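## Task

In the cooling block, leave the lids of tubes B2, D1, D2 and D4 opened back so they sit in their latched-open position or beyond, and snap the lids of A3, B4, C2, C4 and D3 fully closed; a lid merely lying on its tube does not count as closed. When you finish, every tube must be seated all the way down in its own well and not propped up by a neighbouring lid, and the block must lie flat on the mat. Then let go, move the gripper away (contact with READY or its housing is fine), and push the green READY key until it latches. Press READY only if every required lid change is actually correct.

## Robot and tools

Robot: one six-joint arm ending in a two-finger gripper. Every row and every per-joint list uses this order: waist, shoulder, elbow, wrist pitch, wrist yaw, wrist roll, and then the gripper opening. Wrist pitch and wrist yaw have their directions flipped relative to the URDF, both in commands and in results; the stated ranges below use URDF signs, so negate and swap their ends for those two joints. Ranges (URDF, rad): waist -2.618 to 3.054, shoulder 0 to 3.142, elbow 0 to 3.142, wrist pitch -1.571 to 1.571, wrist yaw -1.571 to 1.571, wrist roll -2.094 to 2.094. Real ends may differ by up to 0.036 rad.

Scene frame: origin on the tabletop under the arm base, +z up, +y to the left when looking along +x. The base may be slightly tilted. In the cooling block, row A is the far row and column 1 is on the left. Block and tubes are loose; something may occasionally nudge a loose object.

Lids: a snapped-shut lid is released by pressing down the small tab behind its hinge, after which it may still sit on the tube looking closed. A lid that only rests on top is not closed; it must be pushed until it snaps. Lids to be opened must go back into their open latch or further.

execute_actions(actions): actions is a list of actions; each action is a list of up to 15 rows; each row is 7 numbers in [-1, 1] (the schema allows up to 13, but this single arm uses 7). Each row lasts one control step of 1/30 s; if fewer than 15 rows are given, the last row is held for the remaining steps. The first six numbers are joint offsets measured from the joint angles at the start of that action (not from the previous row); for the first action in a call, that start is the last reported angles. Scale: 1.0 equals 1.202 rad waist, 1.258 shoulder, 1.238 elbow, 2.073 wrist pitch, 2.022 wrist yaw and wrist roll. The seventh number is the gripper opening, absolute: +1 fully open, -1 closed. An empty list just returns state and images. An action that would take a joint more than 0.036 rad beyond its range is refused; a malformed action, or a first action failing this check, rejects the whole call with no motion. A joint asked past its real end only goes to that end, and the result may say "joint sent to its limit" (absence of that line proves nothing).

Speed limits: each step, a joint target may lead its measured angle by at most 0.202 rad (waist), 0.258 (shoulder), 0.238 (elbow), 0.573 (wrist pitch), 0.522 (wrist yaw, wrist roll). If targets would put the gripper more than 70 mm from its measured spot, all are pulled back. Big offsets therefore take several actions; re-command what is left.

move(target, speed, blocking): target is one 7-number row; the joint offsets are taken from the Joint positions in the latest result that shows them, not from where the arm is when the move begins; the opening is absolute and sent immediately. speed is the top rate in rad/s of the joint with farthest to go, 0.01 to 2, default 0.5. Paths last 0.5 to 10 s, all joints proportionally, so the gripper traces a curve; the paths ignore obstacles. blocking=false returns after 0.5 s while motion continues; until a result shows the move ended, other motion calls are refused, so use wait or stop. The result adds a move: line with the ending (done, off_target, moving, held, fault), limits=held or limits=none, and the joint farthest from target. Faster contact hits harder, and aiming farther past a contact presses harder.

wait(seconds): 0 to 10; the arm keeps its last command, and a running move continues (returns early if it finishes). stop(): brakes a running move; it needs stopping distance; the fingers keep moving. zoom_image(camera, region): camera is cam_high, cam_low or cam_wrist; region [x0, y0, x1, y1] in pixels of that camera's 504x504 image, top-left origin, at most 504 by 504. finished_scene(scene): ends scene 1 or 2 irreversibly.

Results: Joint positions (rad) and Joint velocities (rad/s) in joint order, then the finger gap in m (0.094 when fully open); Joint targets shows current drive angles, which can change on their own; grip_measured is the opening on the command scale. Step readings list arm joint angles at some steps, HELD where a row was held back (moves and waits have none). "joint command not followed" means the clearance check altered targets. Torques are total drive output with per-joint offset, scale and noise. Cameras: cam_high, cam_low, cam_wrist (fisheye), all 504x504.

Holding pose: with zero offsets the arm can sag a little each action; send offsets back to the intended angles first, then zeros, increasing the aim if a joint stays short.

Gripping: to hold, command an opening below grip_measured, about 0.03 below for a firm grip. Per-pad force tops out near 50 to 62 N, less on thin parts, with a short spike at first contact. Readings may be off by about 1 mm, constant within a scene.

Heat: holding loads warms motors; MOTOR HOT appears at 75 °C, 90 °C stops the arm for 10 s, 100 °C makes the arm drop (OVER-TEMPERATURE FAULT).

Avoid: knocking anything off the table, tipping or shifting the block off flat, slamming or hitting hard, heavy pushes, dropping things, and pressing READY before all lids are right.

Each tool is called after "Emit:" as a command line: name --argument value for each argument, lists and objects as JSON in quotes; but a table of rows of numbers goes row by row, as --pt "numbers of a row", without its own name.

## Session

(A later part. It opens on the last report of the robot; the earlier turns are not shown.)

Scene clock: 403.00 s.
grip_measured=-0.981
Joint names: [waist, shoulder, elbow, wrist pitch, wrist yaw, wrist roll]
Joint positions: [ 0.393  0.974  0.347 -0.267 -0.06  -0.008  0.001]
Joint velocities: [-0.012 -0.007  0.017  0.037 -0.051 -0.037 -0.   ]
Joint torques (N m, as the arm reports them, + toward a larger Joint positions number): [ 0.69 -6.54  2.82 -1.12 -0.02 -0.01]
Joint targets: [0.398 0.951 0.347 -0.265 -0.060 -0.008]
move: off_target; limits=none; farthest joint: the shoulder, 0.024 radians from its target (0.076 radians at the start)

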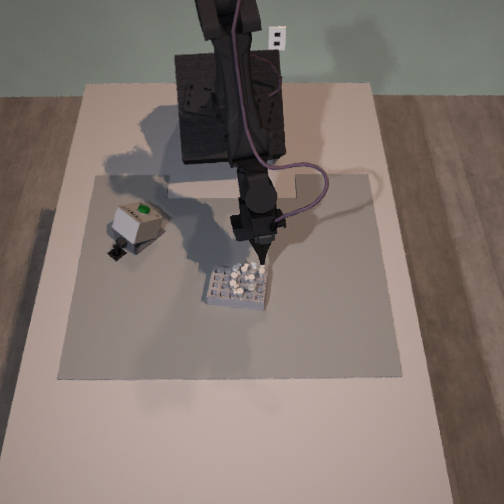

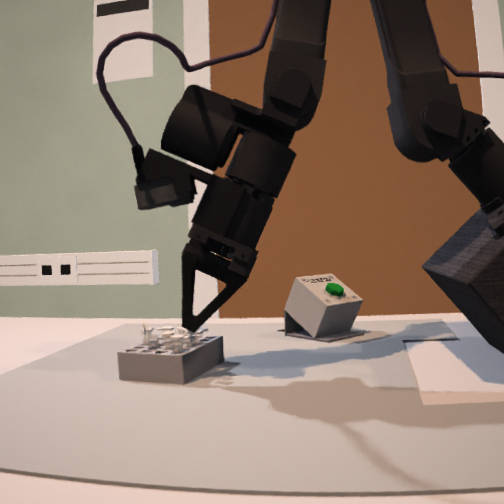

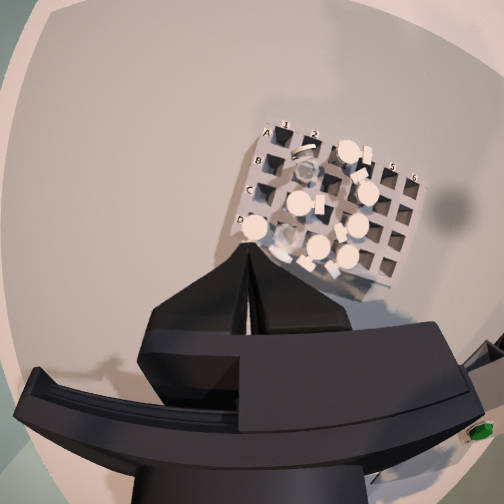

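Emit:
execute_actions --actions '[[[0.004,0.0,0,-0.004,0,0,-1],[0.004,0.003,0,-0.008,0,0,-1],[0.004,0.006,0,-0.011,0,0,-1],[0.004,0.009,0,-0.013,0,0,-1],[0.004,0.012,0,-0.015,0,0,-1],[0.004,0.015,0,-0.017,0,0,-1],[0.004,0.018,0,-0.018,0,0,-1],[0.004,0.021,0,-0.019,0,0,-1],[0.004,0.024,0,-0.020,0,0,-1],[0.004,0.027,0,-0.021,0,0,-1],[0.004,0.030,0,-0.022,0,0,-1],[0.004,0.032,0,-0.022,0,0,-1],[0.004,0.034,0,-0.022,0,0,-1],[0.004,0.035,0,-0.022,0,0,-1],[0.004,0.036,0,-0.022,0,0,-1]]]'

Emit:
wait --seconds 0.5

Emit:
zoom_image --camera "cam_low" --region '[130, 290, 230, 365]'

Emit:
zoom_image --camera "cam_wrist" --region '[190, 170, 350, 300]'

Scene clock: 431.70 s.
grip_measured=-0.981
Joint names: [waist, shoulder, elbow, wrist pitch, wrist yaw, wrist roll]
Joint positions: [ 0.393  1.012  0.347 -0.284 -0.06  -0.008  0.001]
Joint velocities: [ 0.007  0.056 -0.012 -0.066 -0.066  0.022  0.   ]
Joint torques (N m, as the arm reports them, + toward a larger Joint positions number): [ 0.73 -4.31  2.62 -1.31 -0.02 -0.01]
Joint targets: [0.398 1.020 0.347 -0.313 -0.060 -0.008]
Step readings (joint positions):
0: [0.393 0.974 0.347 -0.267 -0.060 -0.008]
1: [0.393 0.974 0.347 -0.267 -0.060 -0.008]
2: [0.393 0.974 0.347 -0.267 -0.060 -0.008]
4: [0.393 0.974 0.347 -0.267 -0.060 -0.008]
8: [0.393 0.987 0.347 -0.275 -0.060 -0.008]
15: Joint positions above

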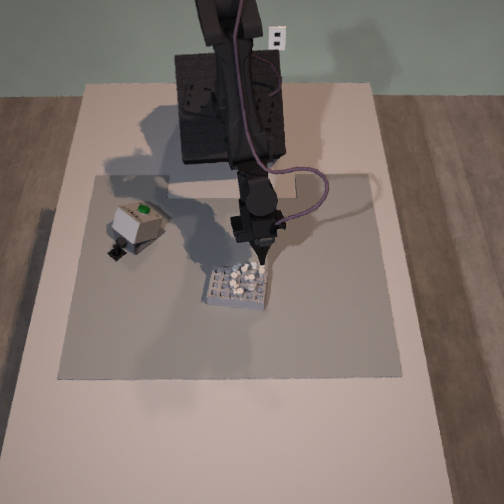

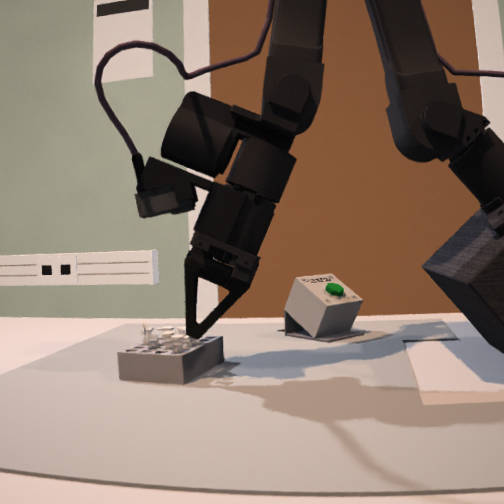

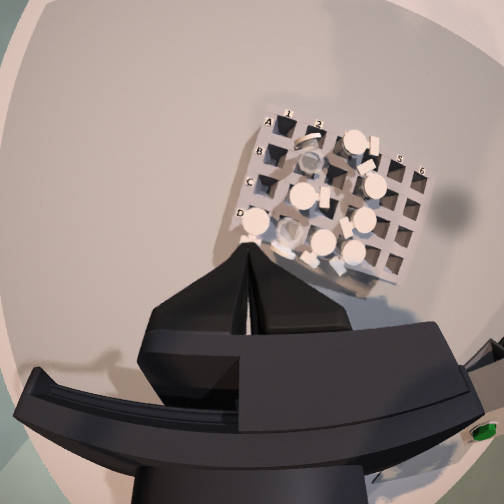

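Scene clock: 432.20 s.
grip_measured=-0.981
Joint names: [waist, shoulder, elbow, wrist pitch, wrist yaw, wrist roll]
Joint positions: [ 0.393  1.014  0.347 -0.288 -0.06  -0.008  0.001]
Joint velocities: [ 0.012  0.027 -0.032  0.007 -0.007 -0.051 -0.001]
Joint torques (N m, as the arm reports them, + toward a larger Joint positions number): [ 0.72 -4.22  2.6  -1.35 -0.02 -0.01]
Joint targets: [0.398 1.020 0.347 -0.313 -0.060 -0.008]
wait: 0.50 s; at rest by 0.33 s

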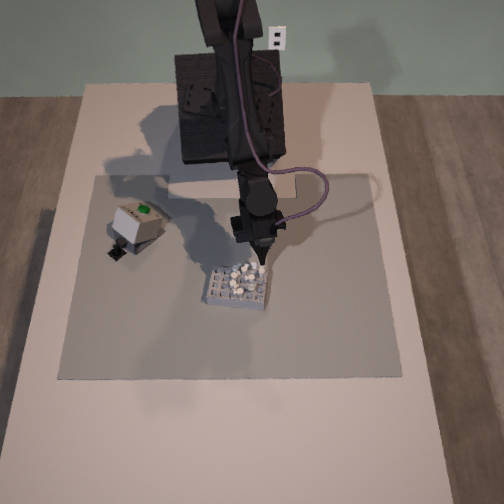

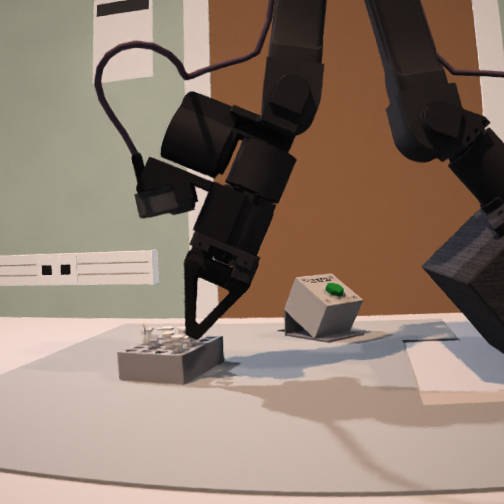

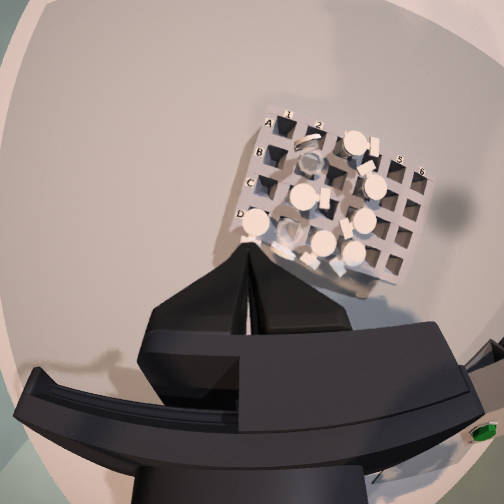

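Region (130, 290, 230, 365) of cam_low's 504x504 image, scaled by 5.040, with more detail than that image has; it fills the top 378 rows of this view, and the rest is white.

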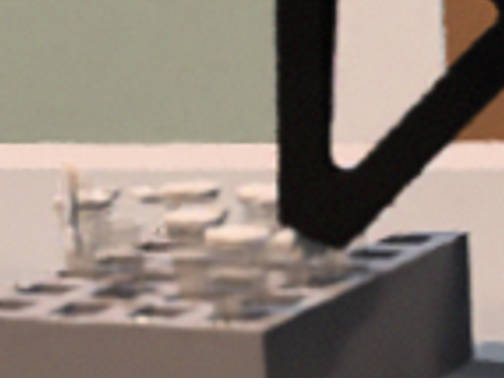

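Region (190, 170, 350, 300) of cam_wrist's 504x504 image, scaled by 3.150, with more detail than that image has; it fills the top 410 rows of this view, and the rest is white.

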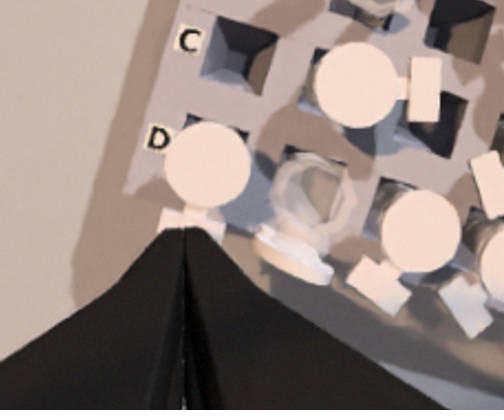

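Emit:
execute_actions --actions '[[[0.004,0.005,0,-0.013,0,0,-1],[0.004,0.006,0,-0.014,0,0,-1],[0.004,0.007,0,-0.015,0,0,-1],[0.004,0.008,0,-0.016,0,0,-1],[0.004,0.010,0,-0.017,0,0,-1],[0.004,0.012,0,-0.018,0,0,-1],[0.004,0.013,0,-0.019,0,0,-1],[0.004,0.015,0,-0.020,0,0,-1],[0.004,0.016,0,-0.020,0,0,-1],[0.004,0.018,0,-0.021,0,0,-1],[0.004,0.019,0,-0.021,0,0,-1],[0.004,0.021,0,-0.022,0,0,-1],[0.004,0.022,0,-0.022,0,0,-1],[0.004,0.024,0,-0.022,0,0,-1],[0.004,0.025,0,-0.022,0,0,-1]]]'

Emit:
wait --seconds 0.5

Emit:
zoom_image --camera "cam_low" --region '[130, 290, 230, 365]'

Emit:
zoom_image --camera "cam_wrist" --region '[190, 170, 350, 300]'

Scene clock: 439.40 s.
grip_measured=-0.981
Joint names: [waist, shoulder, elbow, wrist pitch, wrist yaw, wrist roll]
Joint positions: [ 0.393  1.026  0.347 -0.309 -0.059 -0.008  0.001]
Joint velocities: [ 0.007  0.007  0.007 -0.037  0.066 -0.007 -0.   ]
Joint torques (N m, as the arm reports them, + toward a larger Joint positions number): [ 0.73 -3.17  2.56 -1.34 -0.03 -0.01]
Joint targets: [0.398 1.045 0.347 -0.333 -0.060 -0.008]
Step readings (joint positions):
0: [0.393 1.014 0.347 -0.288 -0.060 -0.008]
1: [0.393 1.014 0.347 -0.288 -0.060 -0.008]
2: [0.393 1.014 0.347 -0.288 -0.060 -0.008]
4: [0.393 1.014 0.347 -0.290 -0.060 -0.008]
8: [0.393 1.021 0.347 -0.299 -0.060 -0.008]
15: Joint positions above

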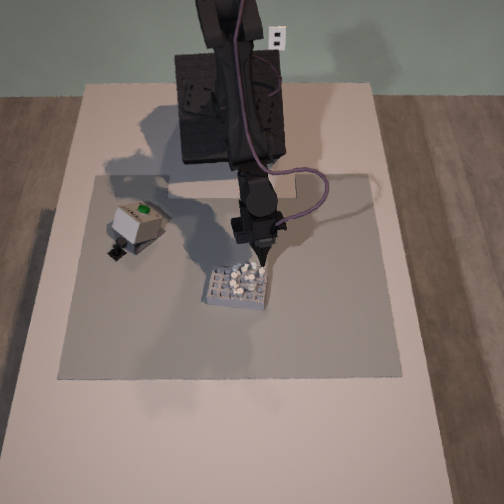

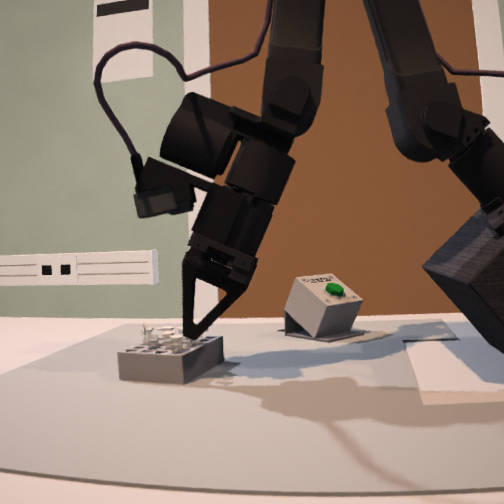

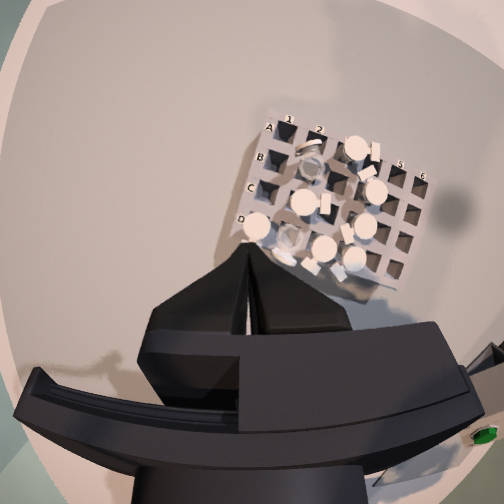

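Scene clock: 439.90 s.
grip_measured=-0.981
Joint names: [waist, shoulder, elbow, wrist pitch, wrist yaw, wrist roll]
Joint positions: [ 0.393  1.026  0.347 -0.31  -0.057 -0.008  0.001]
Joint velocities: [ 0.002  0.002  0.017  0.037 -0.007 -0.037 -0.001]
Joint torques (N m, as the arm reports them, + toward a larger Joint positions number): [ 0.71 -3.14  2.57 -1.33 -0.04 -0.01]
Joint targets: [0.398 1.045 0.347 -0.333 -0.060 -0.008]
wait: 0.50 s; at rest by 0.23 s

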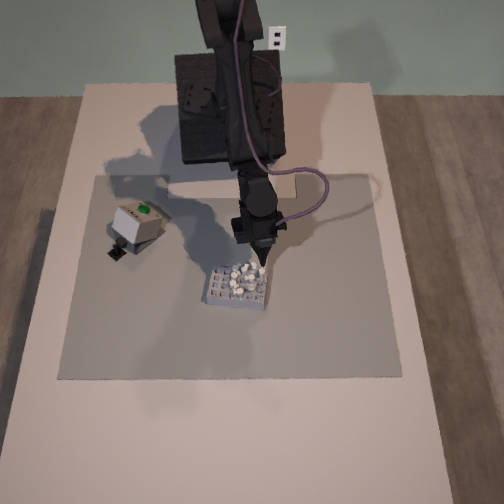

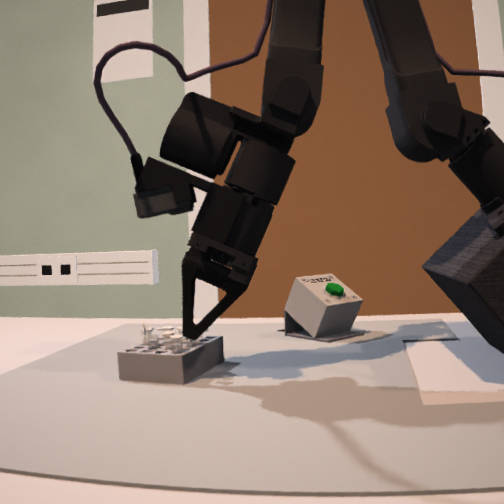

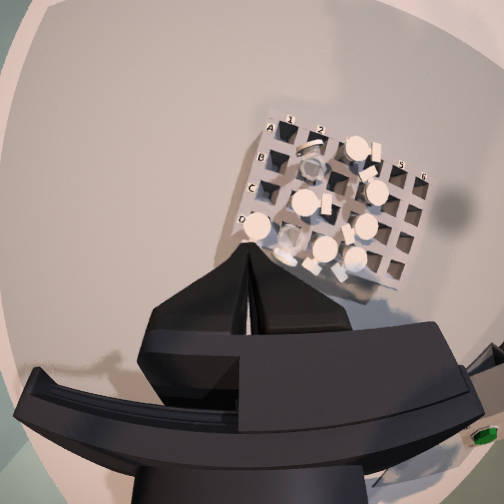

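Region (130, 290, 230, 365) of cam_low's 504x504 image, scaled by 5.040, with more detail than that image has; it fills the top 378 rows of this view, and the rest is white.

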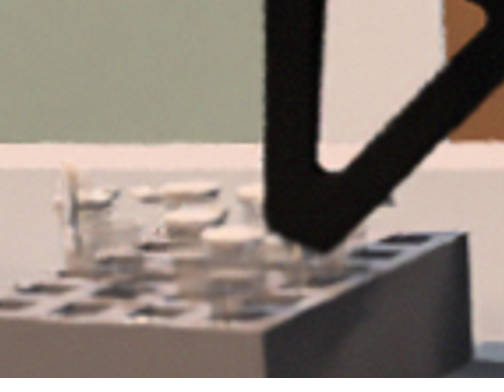

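Region (190, 170, 350, 300) of cam_wrist's 504x504 image, scaled by 3.150, with more detail than that image has; it fills the top 410 rows of this view, and the rest is white.

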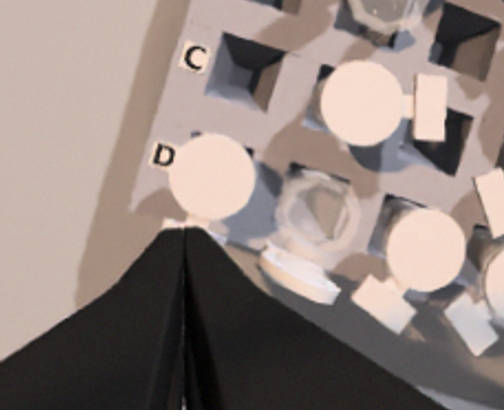

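Emit:
move --target '[0.004, -0.1, 0.0, 0.04, 0.0, 0.0, -1]' --speed 0.2

Scene clock: 450.17 s.
grip_measured=-0.981
Joint names: [waist, shoulder, elbow, wrist pitch, wrist yaw, wrist roll]
Joint positions: [ 0.393  0.923  0.347 -0.228 -0.056 -0.008  0.001]
Joint velocities: [-0.007  0.007 -0.007 -0.007  0.037 -0.066 -0.001]
Joint torques (N m, as the arm reports them, + toward a larger Joint positions number): [ 0.68 -6.32  3.   -1.14 -0.02 -0.01]
Joint targets: [0.398 0.900 0.347 -0.227 -0.057 -0.008]
move: off_target; limits=none; farthest joint: the shoulder, 0.023 radians from its target (0.126 radians at the start)

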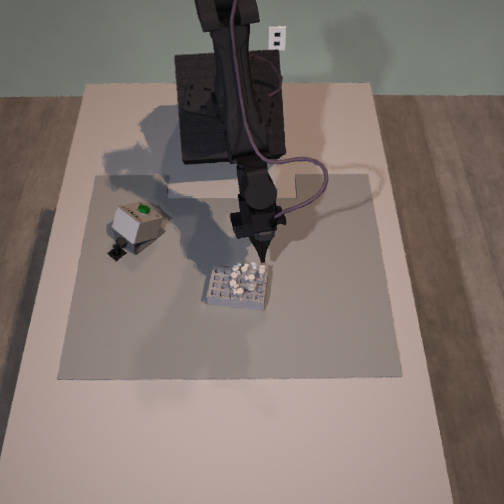

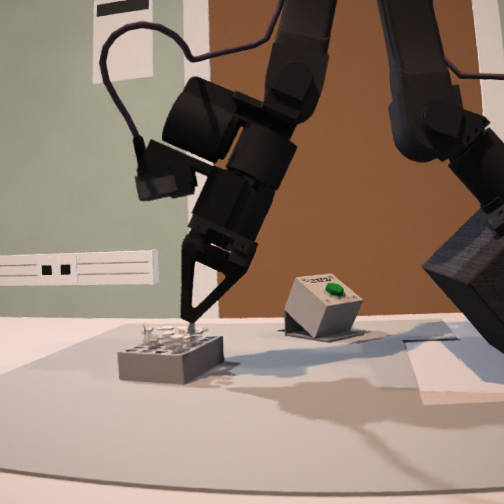

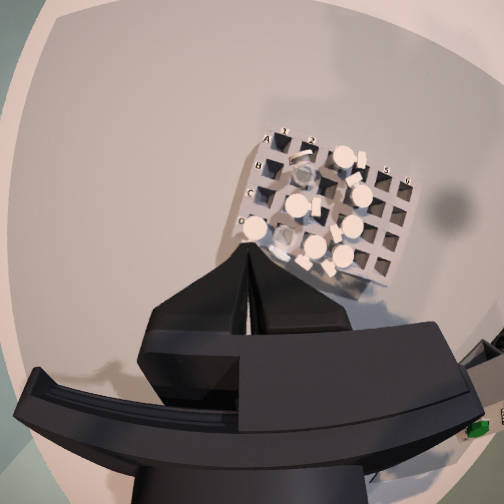

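Emit:
move --target '[0.004, 0.101, 0.362, 0.3565, 0.0, 0.0, -1]' --speed 0.5

Scene clock: 454.83 s.
grip_measured=-0.981
Joint names: [waist, shoulder, elbow, wrist pitch, wrist yaw, wrist roll]
Joint positions: [ 0.393  1.046  0.769  0.504 -0.056 -0.008  0.001]
Joint velocities: [ 0.017  0.017  0.007  0.095 -0.022 -0.037  0.   ]
Joint torques (N m, as the arm reports them, + toward a larger Joint positions number): [ 0.77 -5.62  5.45 -0.42 -0.02 -0.01]
Joint targets: [0.398 1.050 0.795 0.511 -0.056 -0.008]
move: off_target; limits=none; farthest joint: the elbow, 0.027 radians from its target (0.449 radians at the start)

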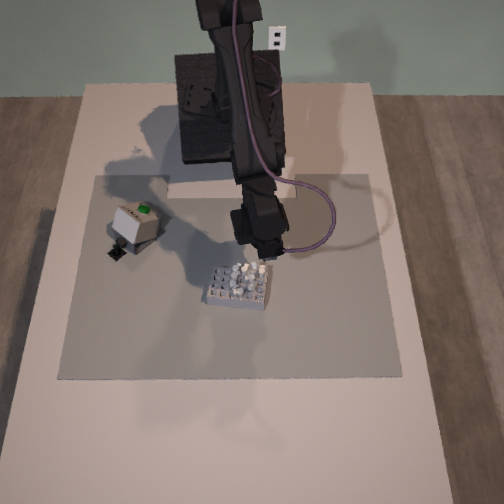

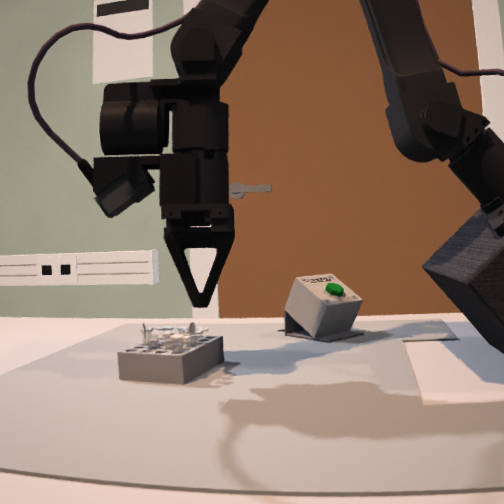

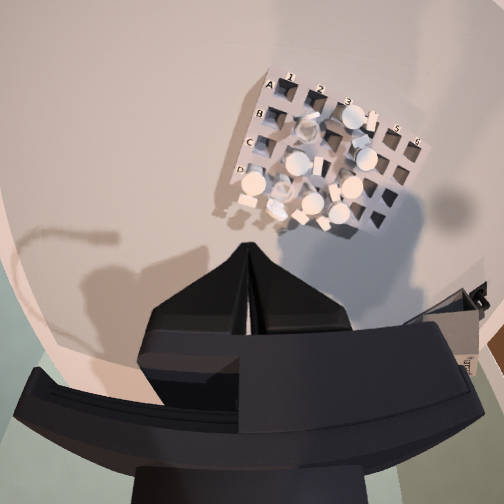

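Emit:
move --target '[0.004, 0.077, 0.021, -0.054, 0.0, 0.0, -1]' --speed 0.15

Emit:
zoom_image --camera "cam_low" --region '[130, 290, 230, 365]'

Emit:
zoom_image --camera "cam_wrist" --region '[190, 170, 350, 300]'

Scene clock: 459.57 s.
grip_measured=-0.981
Joint names: [waist, shoulder, elbow, wrist pitch, wrist yaw, wrist roll]
Joint positions: [ 0.393  1.141  0.769  0.412 -0.056 -0.008  0.001]
Joint velocities: [-0.012  0.007 -0.012  0.007  0.051 -0.022 -0.   ]
Joint torques (N m, as the arm reports them, + toward a larger Joint positions number): [ 0.82 -6.33  5.11 -0.7  -0.02 -0.01]
Joint targets: [0.398 1.142 0.795 0.392 -0.056 -0.008]
move: off_target; limits=none; farthest joint: the elbow, 0.026 radians from its target (0.026 radians at the start)

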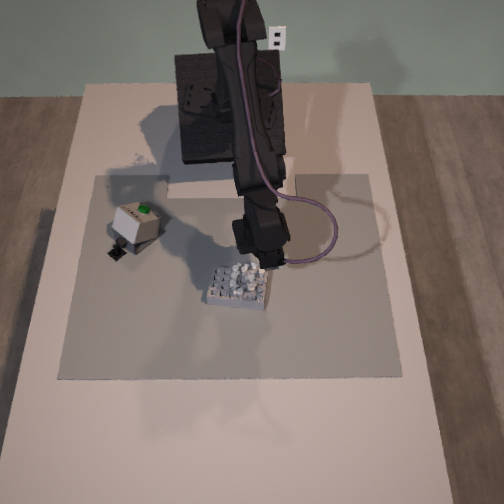

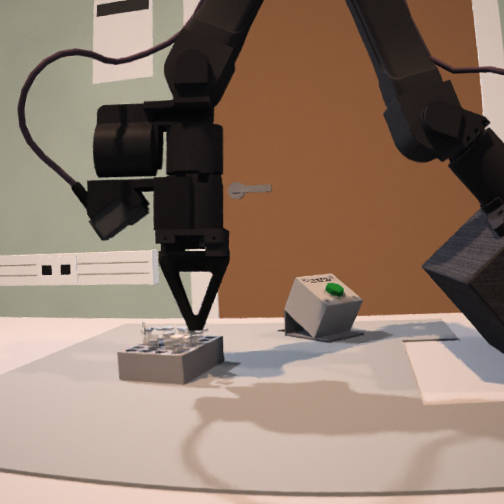

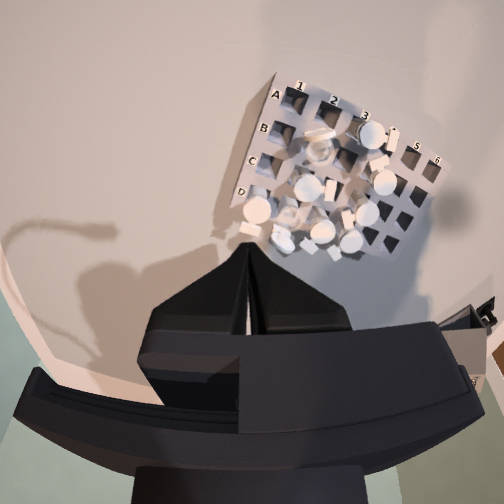

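Region (130, 290, 230, 365) of cam_low's 504x504 image, scaled by 5.040, with more detail than that image has; it fills the top 378 rows of this view, and the rest is white.

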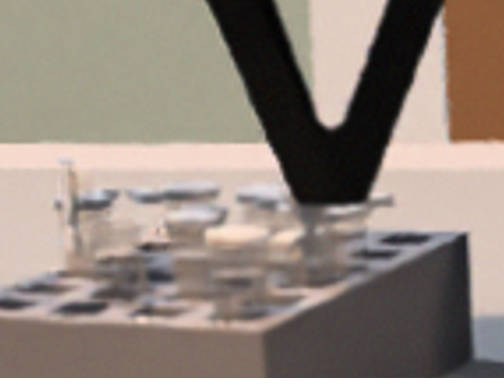

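Region (190, 170, 350, 300) of cam_wrist's 504x504 image, scaled by 3.150, with more detail than that image has; it fills the top 410 rows of this view, and the rest is white.

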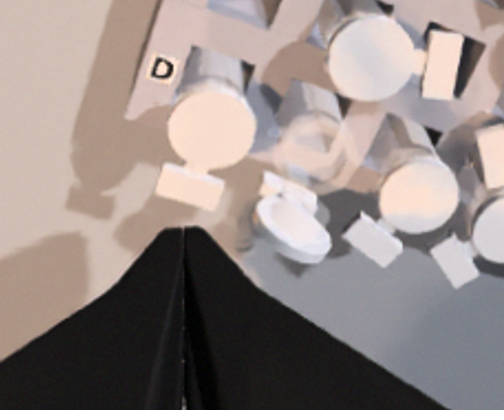

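Emit:
execute_actions --actions '[[[0.004,0.001,0.021,-0.011,0,0,-1],[0.004,0.002,0.021,-0.013,0,0,-1],[0.004,0.003,0.021,-0.015,0,0,-1],[0.004,0.004,0.021,-0.017,0,0,-1],[0.004,0.005,0.021,-0.018,0,0,-1],[0.004,0.006,0.021,-0.019,0,0,-1],[0.004,0.007,0.021,-0.020,0,0,-1],[0.004,0.008,0.021,-0.021,0,0,-1],[0.004,0.009,0.021,-0.022,0,0,-1],[0.004,0.010,0.021,-0.022,0,0,-1],[0.004,0.011,0.021,-0.022,0,0,-1],[0.004,0.012,0.021,-0.022,0,0,-1],[0.004,0.013,0.021,-0.022,0,0,-1],[0.004,0.014,0.021,-0.022,0,0,-1],[0.004,0.015,0.021,-0.022,0,0,-1]]]'

Emit:
wait --seconds 0.4

Emit:
zoom_image --camera "cam_low" --region '[130, 290, 230, 365]'

Emit:
zoom_image --camera "cam_wrist" --region '[190, 170, 350, 300]'

Scene clock: 465.83 s.
grip_measured=-0.981
Joint names: [waist, shoulder, elbow, wrist pitch, wrist yaw, wrist roll]
Joint positions: [ 0.393  1.155  0.769  0.388 -0.056 -0.008  0.001]
Joint velocities: [-0.012  0.046 -0.027  0.007  0.022 -0.125 -0.   ]
Joint torques (N m, as the arm reports them, + toward a larger Joint positions number): [ 0.85 -6.44  5.1  -0.7  -0.02 -0.01]
Joint targets: [0.398 1.160 0.795 0.366 -0.056 -0.008]
Step readings (joint positions):
0: [0.393 1.141 0.769 0.411 -0.056 -0.008]
1: [0.393 1.141 0.769 0.411 -0.056 -0.008]
2: [0.393 1.141 0.769 0.410 -0.056 -0.008]
4: [0.393 1.141 0.769 0.407 -0.056 -0.008]
8: [0.393 1.141 0.769 0.398 -0.056 -0.008]
15: Joint positions above

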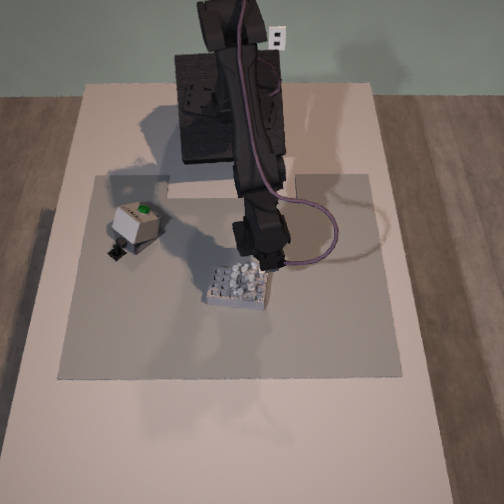

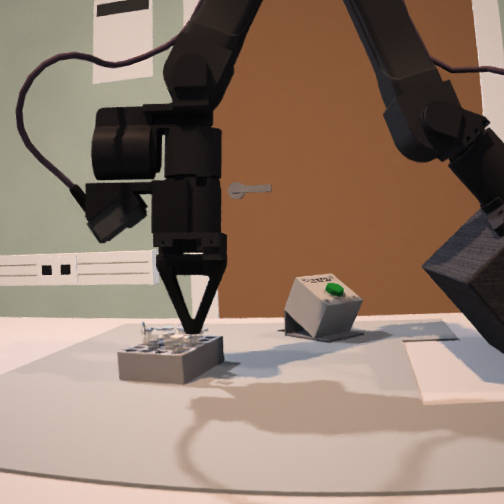

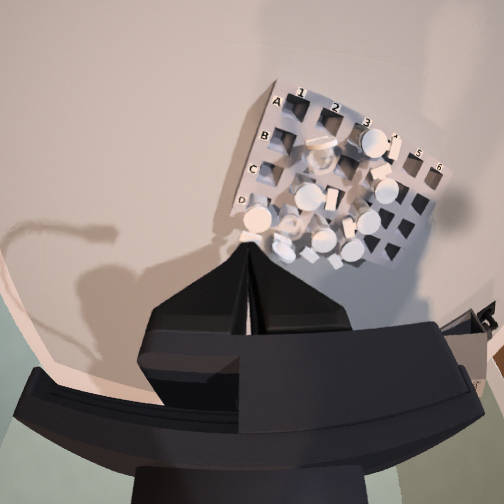

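Scene clock: 466.23 s.
grip_measured=-0.981
Joint names: [waist, shoulder, elbow, wrist pitch, wrist yaw, wrist roll]
Joint positions: [ 0.393  1.157  0.769  0.386 -0.056 -0.008  0.001]
Joint velocities: [-0.012  0.017 -0.002  0.007 -0.007  0.022 -0.   ]
Joint torques (N m, as the arm reports them, + toward a larger Joint positions number): [ 0.83 -6.34  5.08 -0.72 -0.02  0.  ]
Joint targets: [0.398 1.160 0.795 0.366 -0.056 -0.008]
wait: 0.40 s; at rest by 0.20 s

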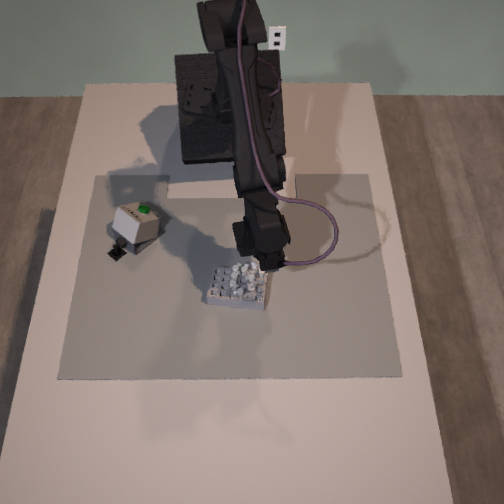

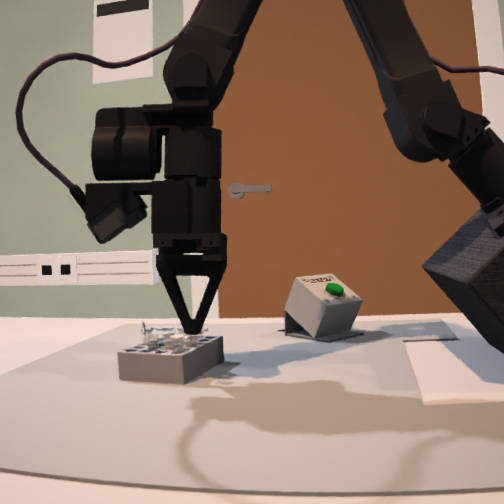

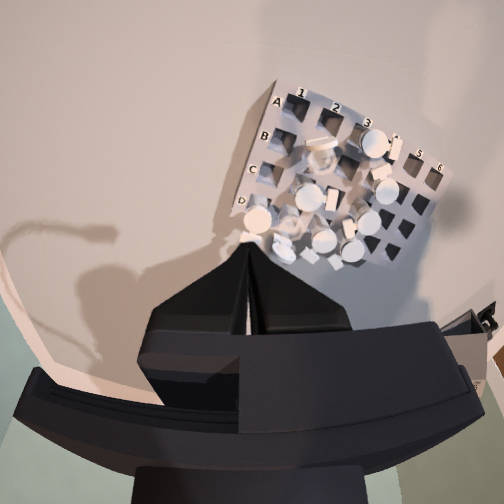

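Region (130, 290, 230, 365) of cam_low's 504x504 image, scaled by 5.040, with more detail than that image has; it fills the top 378 rows of this view, and the rest is white.

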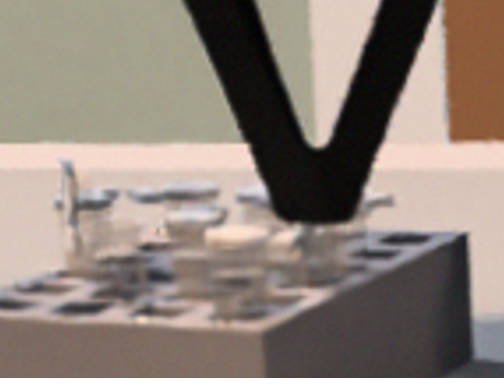

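Region (190, 170, 350, 300) of cam_wrist's 504x504 image, scaled by 3.150, with more detail than that image has; it fills the top 410 rows of this view, and the rest is white.

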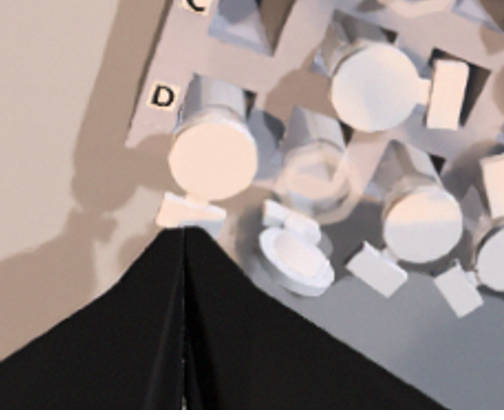

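Emit:
execute_actions --actions '[[[0.004,0.003,0.021,-0.011,0,0,-1],[0.004,0.004,0.021,-0.012,0,0,-1],[0.004,0.005,0.021,-0.013,0,0,-1],[0.004,0.007,0.021,-0.0135,0,0,-1],[0.004,0.008,0.021,-0.0135,0,0,-1],[0.004,0.010,0.021,-0.0135,0,0,-1],[0.004,0.012,0.021,-0.0135,0,0,-1],[0.004,0.014,0.021,-0.0135,0,0,-1],[0.004,0.016,0.021,-0.0135,0,0,-1],[0.004,0.018,0.021,-0.0135,0,0,-1],[0.004,0.020,0.021,-0.0135,0,0,-1],[0.004,0.022,0.021,-0.0135,0,0,-1],[0.004,0.024,0.021,-0.0135,0,0,-1],[0.004,0.025,0.021,-0.0135,0,0,-1],[0.004,0.026,0.021,-0.0135,0,0,-1]]]'

Emit:
wait --seconds 0.4

Emit:
zoom_image --camera "cam_low" --region '[130, 290, 230, 365]'

Emit:
zoom_image --camera "cam_wrist" --region '[190, 170, 350, 300]'

Scene clock: 473.57 s.
grip_measured=-0.981
Joint names: [waist, shoulder, elbow, wrist pitch, wrist yaw, wrist roll]
Joint positions: [ 0.393  1.172  0.769  0.378 -0.056 -0.008  0.001]
Joint velocities: [-0.007 -0.007  0.017  0.007  0.022 -0.007  0.001]
Joint torques (N m, as the arm reports them, + toward a larger Joint positions number): [ 0.84 -5.04  4.96 -0.72 -0.02 -0.01]
Joint targets: [0.398 1.190 0.795 0.358 -0.056 -0.008]
Step readings (joint positions):
0: [0.393 1.157 0.769 0.386 -0.056 -0.008]
1: [0.393 1.157 0.769 0.386 -0.056 -0.008]
2: [0.393 1.157 0.769 0.385 -0.056 -0.008]
4: [0.393 1.157 0.769 0.383 -0.056 -0.008]
8: [0.393 1.164 0.769 0.378 -0.056 -0.008]
15: Joint positions above

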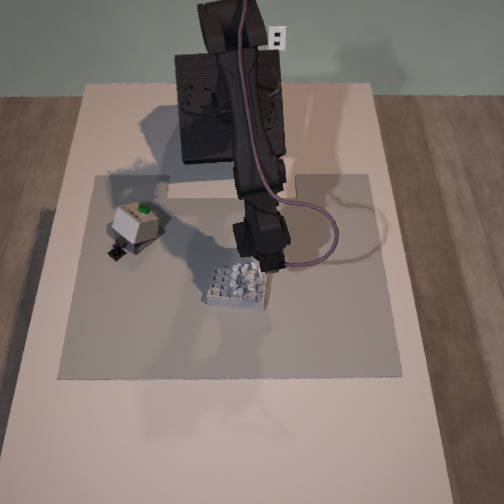

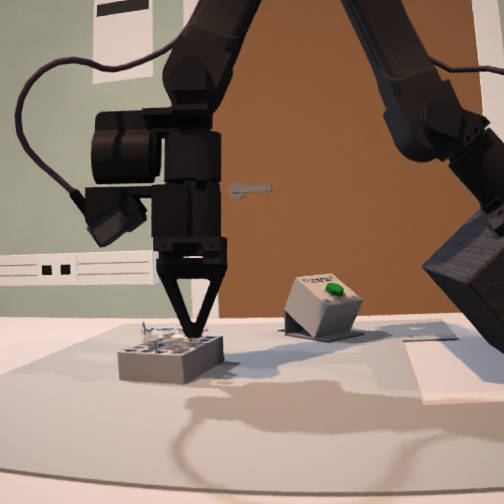

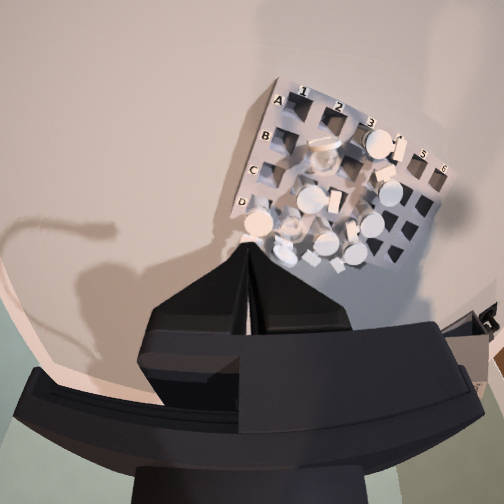

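Scene clock: 473.97 s.
grip_measured=-0.981
Joint names: [waist, shoulder, elbow, wrist pitch, wrist yaw, wrist roll]
Joint positions: [ 0.393  1.172  0.769  0.378 -0.056 -0.008  0.001]
Joint velocities: [-0.007  0.002 -0.007  0.022  0.007  0.037 -0.   ]
Joint torques (N m, as the arm reports them, + toward a larger Joint positions number): [ 0.85 -5.06  5.05 -0.7  -0.03 -0.01]
Joint targets: [0.398 1.190 0.795 0.358 -0.056 -0.008]
wait: 0.40 s; at rest by 0.17 s

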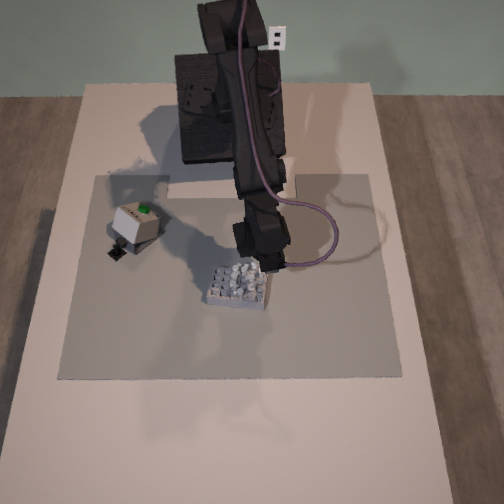

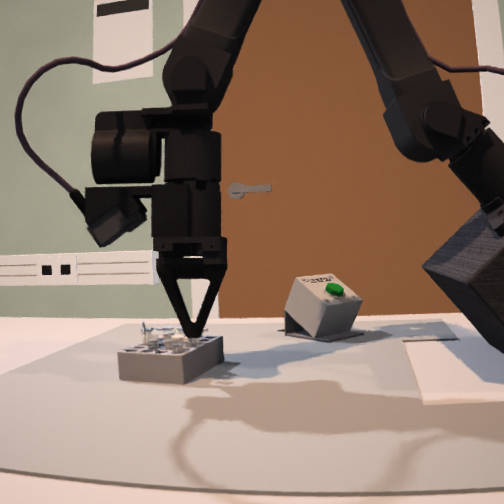

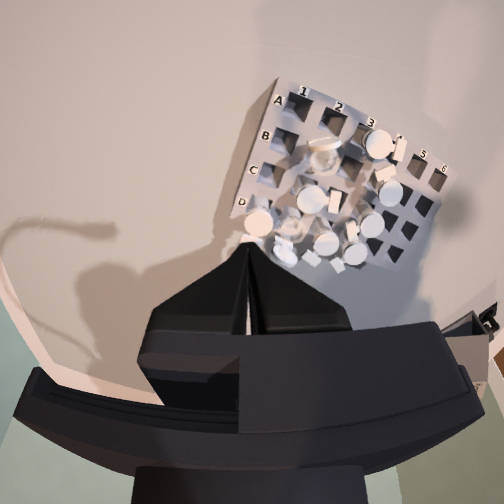

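Region (130, 290, 230, 365) of cam_low's 504x504 image, scaled by 5.040, with more detail than that image has; it fills the top 378 rows of this view, and the rest is white.

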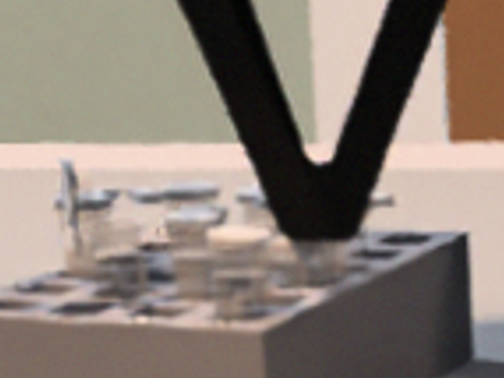

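Region (190, 170, 350, 300) of cam_wrist's 504x504 image, scaled by 3.150, with more detail than that image has; it fills the top 410 rows of this view, and the rest is white.

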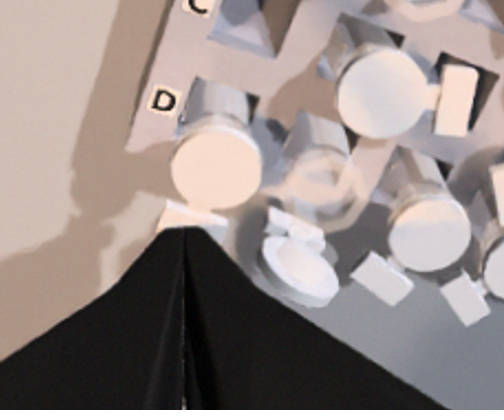

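Emit:
execute_actions --actions '[[[0.004,0.015,0.021,-0.0097,0,0,-1],[0.004,0.016,0.021,-0.0097,0,0,-1],[0.004,0.017,0.021,-0.0097,0,0,-1],[0.004,0.018,0.021,-0.0097,0,0,-1],[0.004,0.019,0.021,-0.0097,0,0,-1],[0.004,0.020,0.021,-0.0097,0,0,-1],[0.004,0.021,0.021,-0.0097,0,0,-1],[0.004,0.022,0.021,-0.0097,0,0,-1],[0.004,0.023,0.021,-0.0097,0,0,-1],[0.004,0.024,0.021,-0.0097,0,0,-1],[0.004,0.025,0.021,-0.0097,0,0,-1],[0.004,0.026,0.021,-0.0097,0,0,-1],[0.004,0.027,0.021,-0.0097,0,0,-1],[0.004,0.028,0.021,-0.0097,0,0,-1],[0.004,0.029,0.021,-0.0097,0,0,-1]]]'

Emit:
wait --seconds 0.4

Emit:
zoom_image --camera "cam_low" --region '[130, 290, 230, 365]'

Emit:
zoom_image --camera "cam_wrist" --region '[190, 170, 350, 300]'

Scene clock: 480.17 s.
grip_measured=-0.981
Joint names: [waist, shoulder, elbow, wrist pitch, wrist yaw, wrist roll]
Joint positions: [ 0.393  1.179  0.777  0.387 -0.056 -0.008  0.001]
Joint velocities: [-0.007  0.007  0.046 -0.022  0.051 -0.022 -0.001]
Joint torques (N m, as the arm reports them, + toward a larger Joint positions number): [ 0.83 -4.22  4.42 -0.79 -0.03 -0.01]
Joint targets: [0.398 1.209 0.795 0.358 -0.056 -0.008]
Step readings (joint positions):
0: [0.393 1.172 0.769 0.378 -0.056 -0.008]
1: [0.393 1.172 0.769 0.378 -0.056 -0.008]
2: [0.393 1.172 0.769 0.378 -0.056 -0.008]
4: [0.393 1.172 0.769 0.378 -0.056 -0.008]
8: [0.393 1.176 0.772 0.381 -0.056 -0.008]
15: Joint positions above

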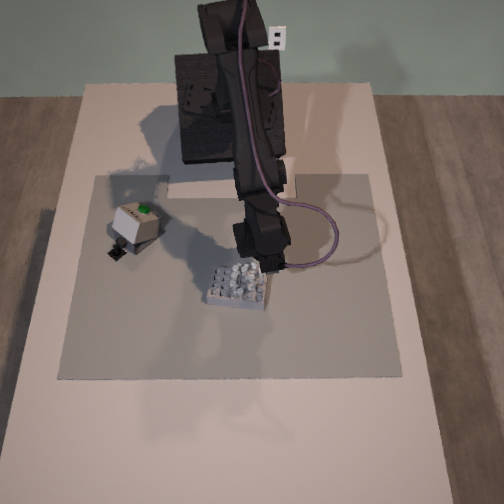

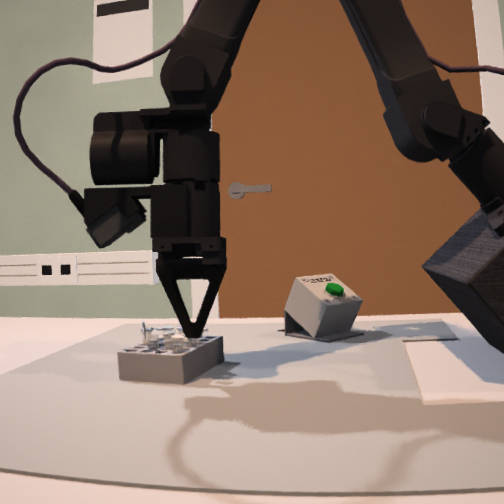

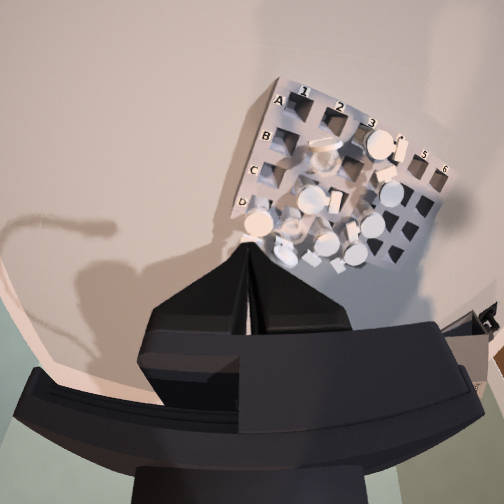

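Scene clock: 480.57 s.
grip_measured=-0.981
Joint names: [waist, shoulder, elbow, wrist pitch, wrist yaw, wrist roll]
Joint positions: [ 0.393  1.179  0.778  0.388 -0.056 -0.008  0.001]
Joint velocities: [-0.002 -0.007  0.012  0.007 -0.007 -0.051 -0.001]
Joint torques (N m, as the arm reports them, + toward a larger Joint positions number): [ 0.84 -4.22  4.38 -0.78 -0.02 -0.01]
Joint targets: [0.398 1.208 0.795 0.358 -0.056 -0.008]
wait: 0.40 s; at rest by 0.17 s

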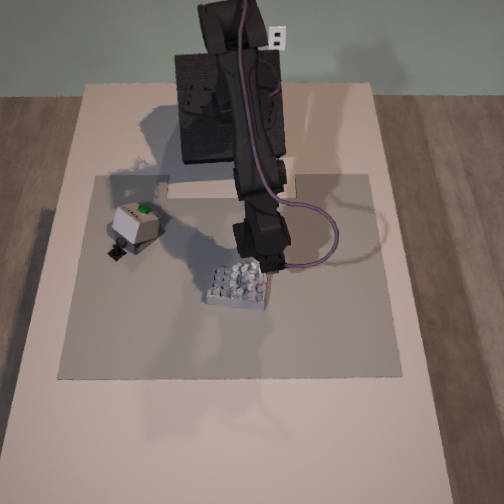

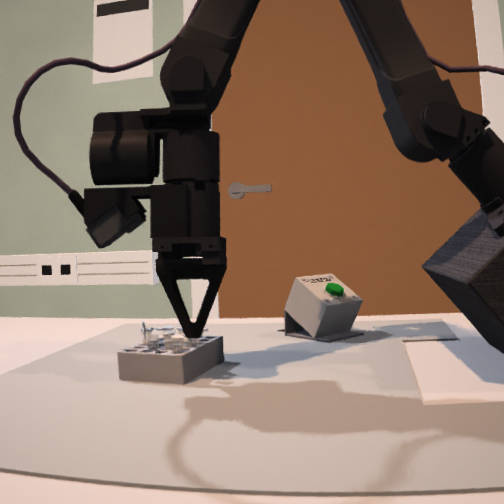

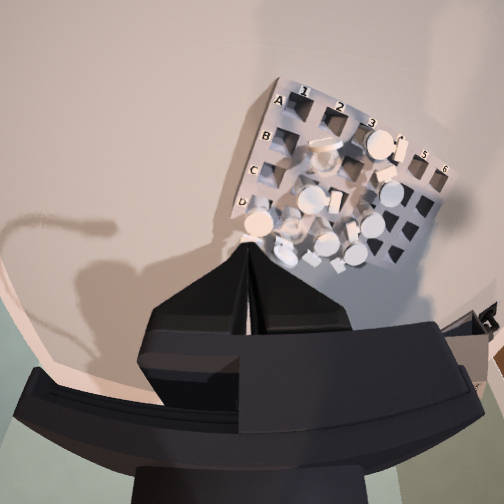

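Region (130, 290, 230, 365) of cam_low's 504x504 image, scaled by 5.040, with more detail than that image has; it fills the top 378 rows of this view, and the rest is white.

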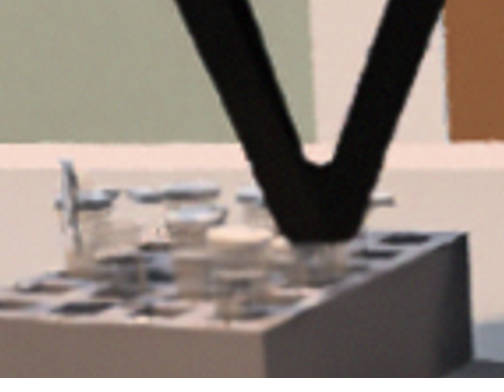

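Region (190, 170, 350, 300) of cam_wrist's 504x504 image, scaled by 3.150, with more detail than that image has; it fills the top 410 rows of this view, and the rest is white.

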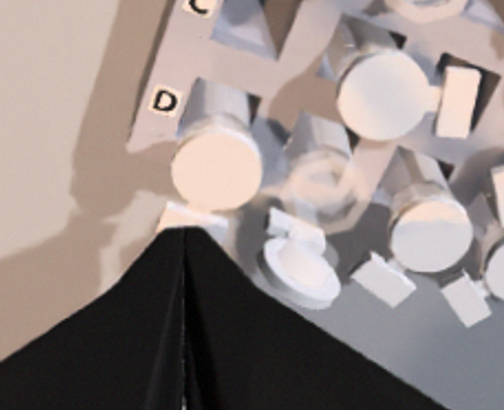

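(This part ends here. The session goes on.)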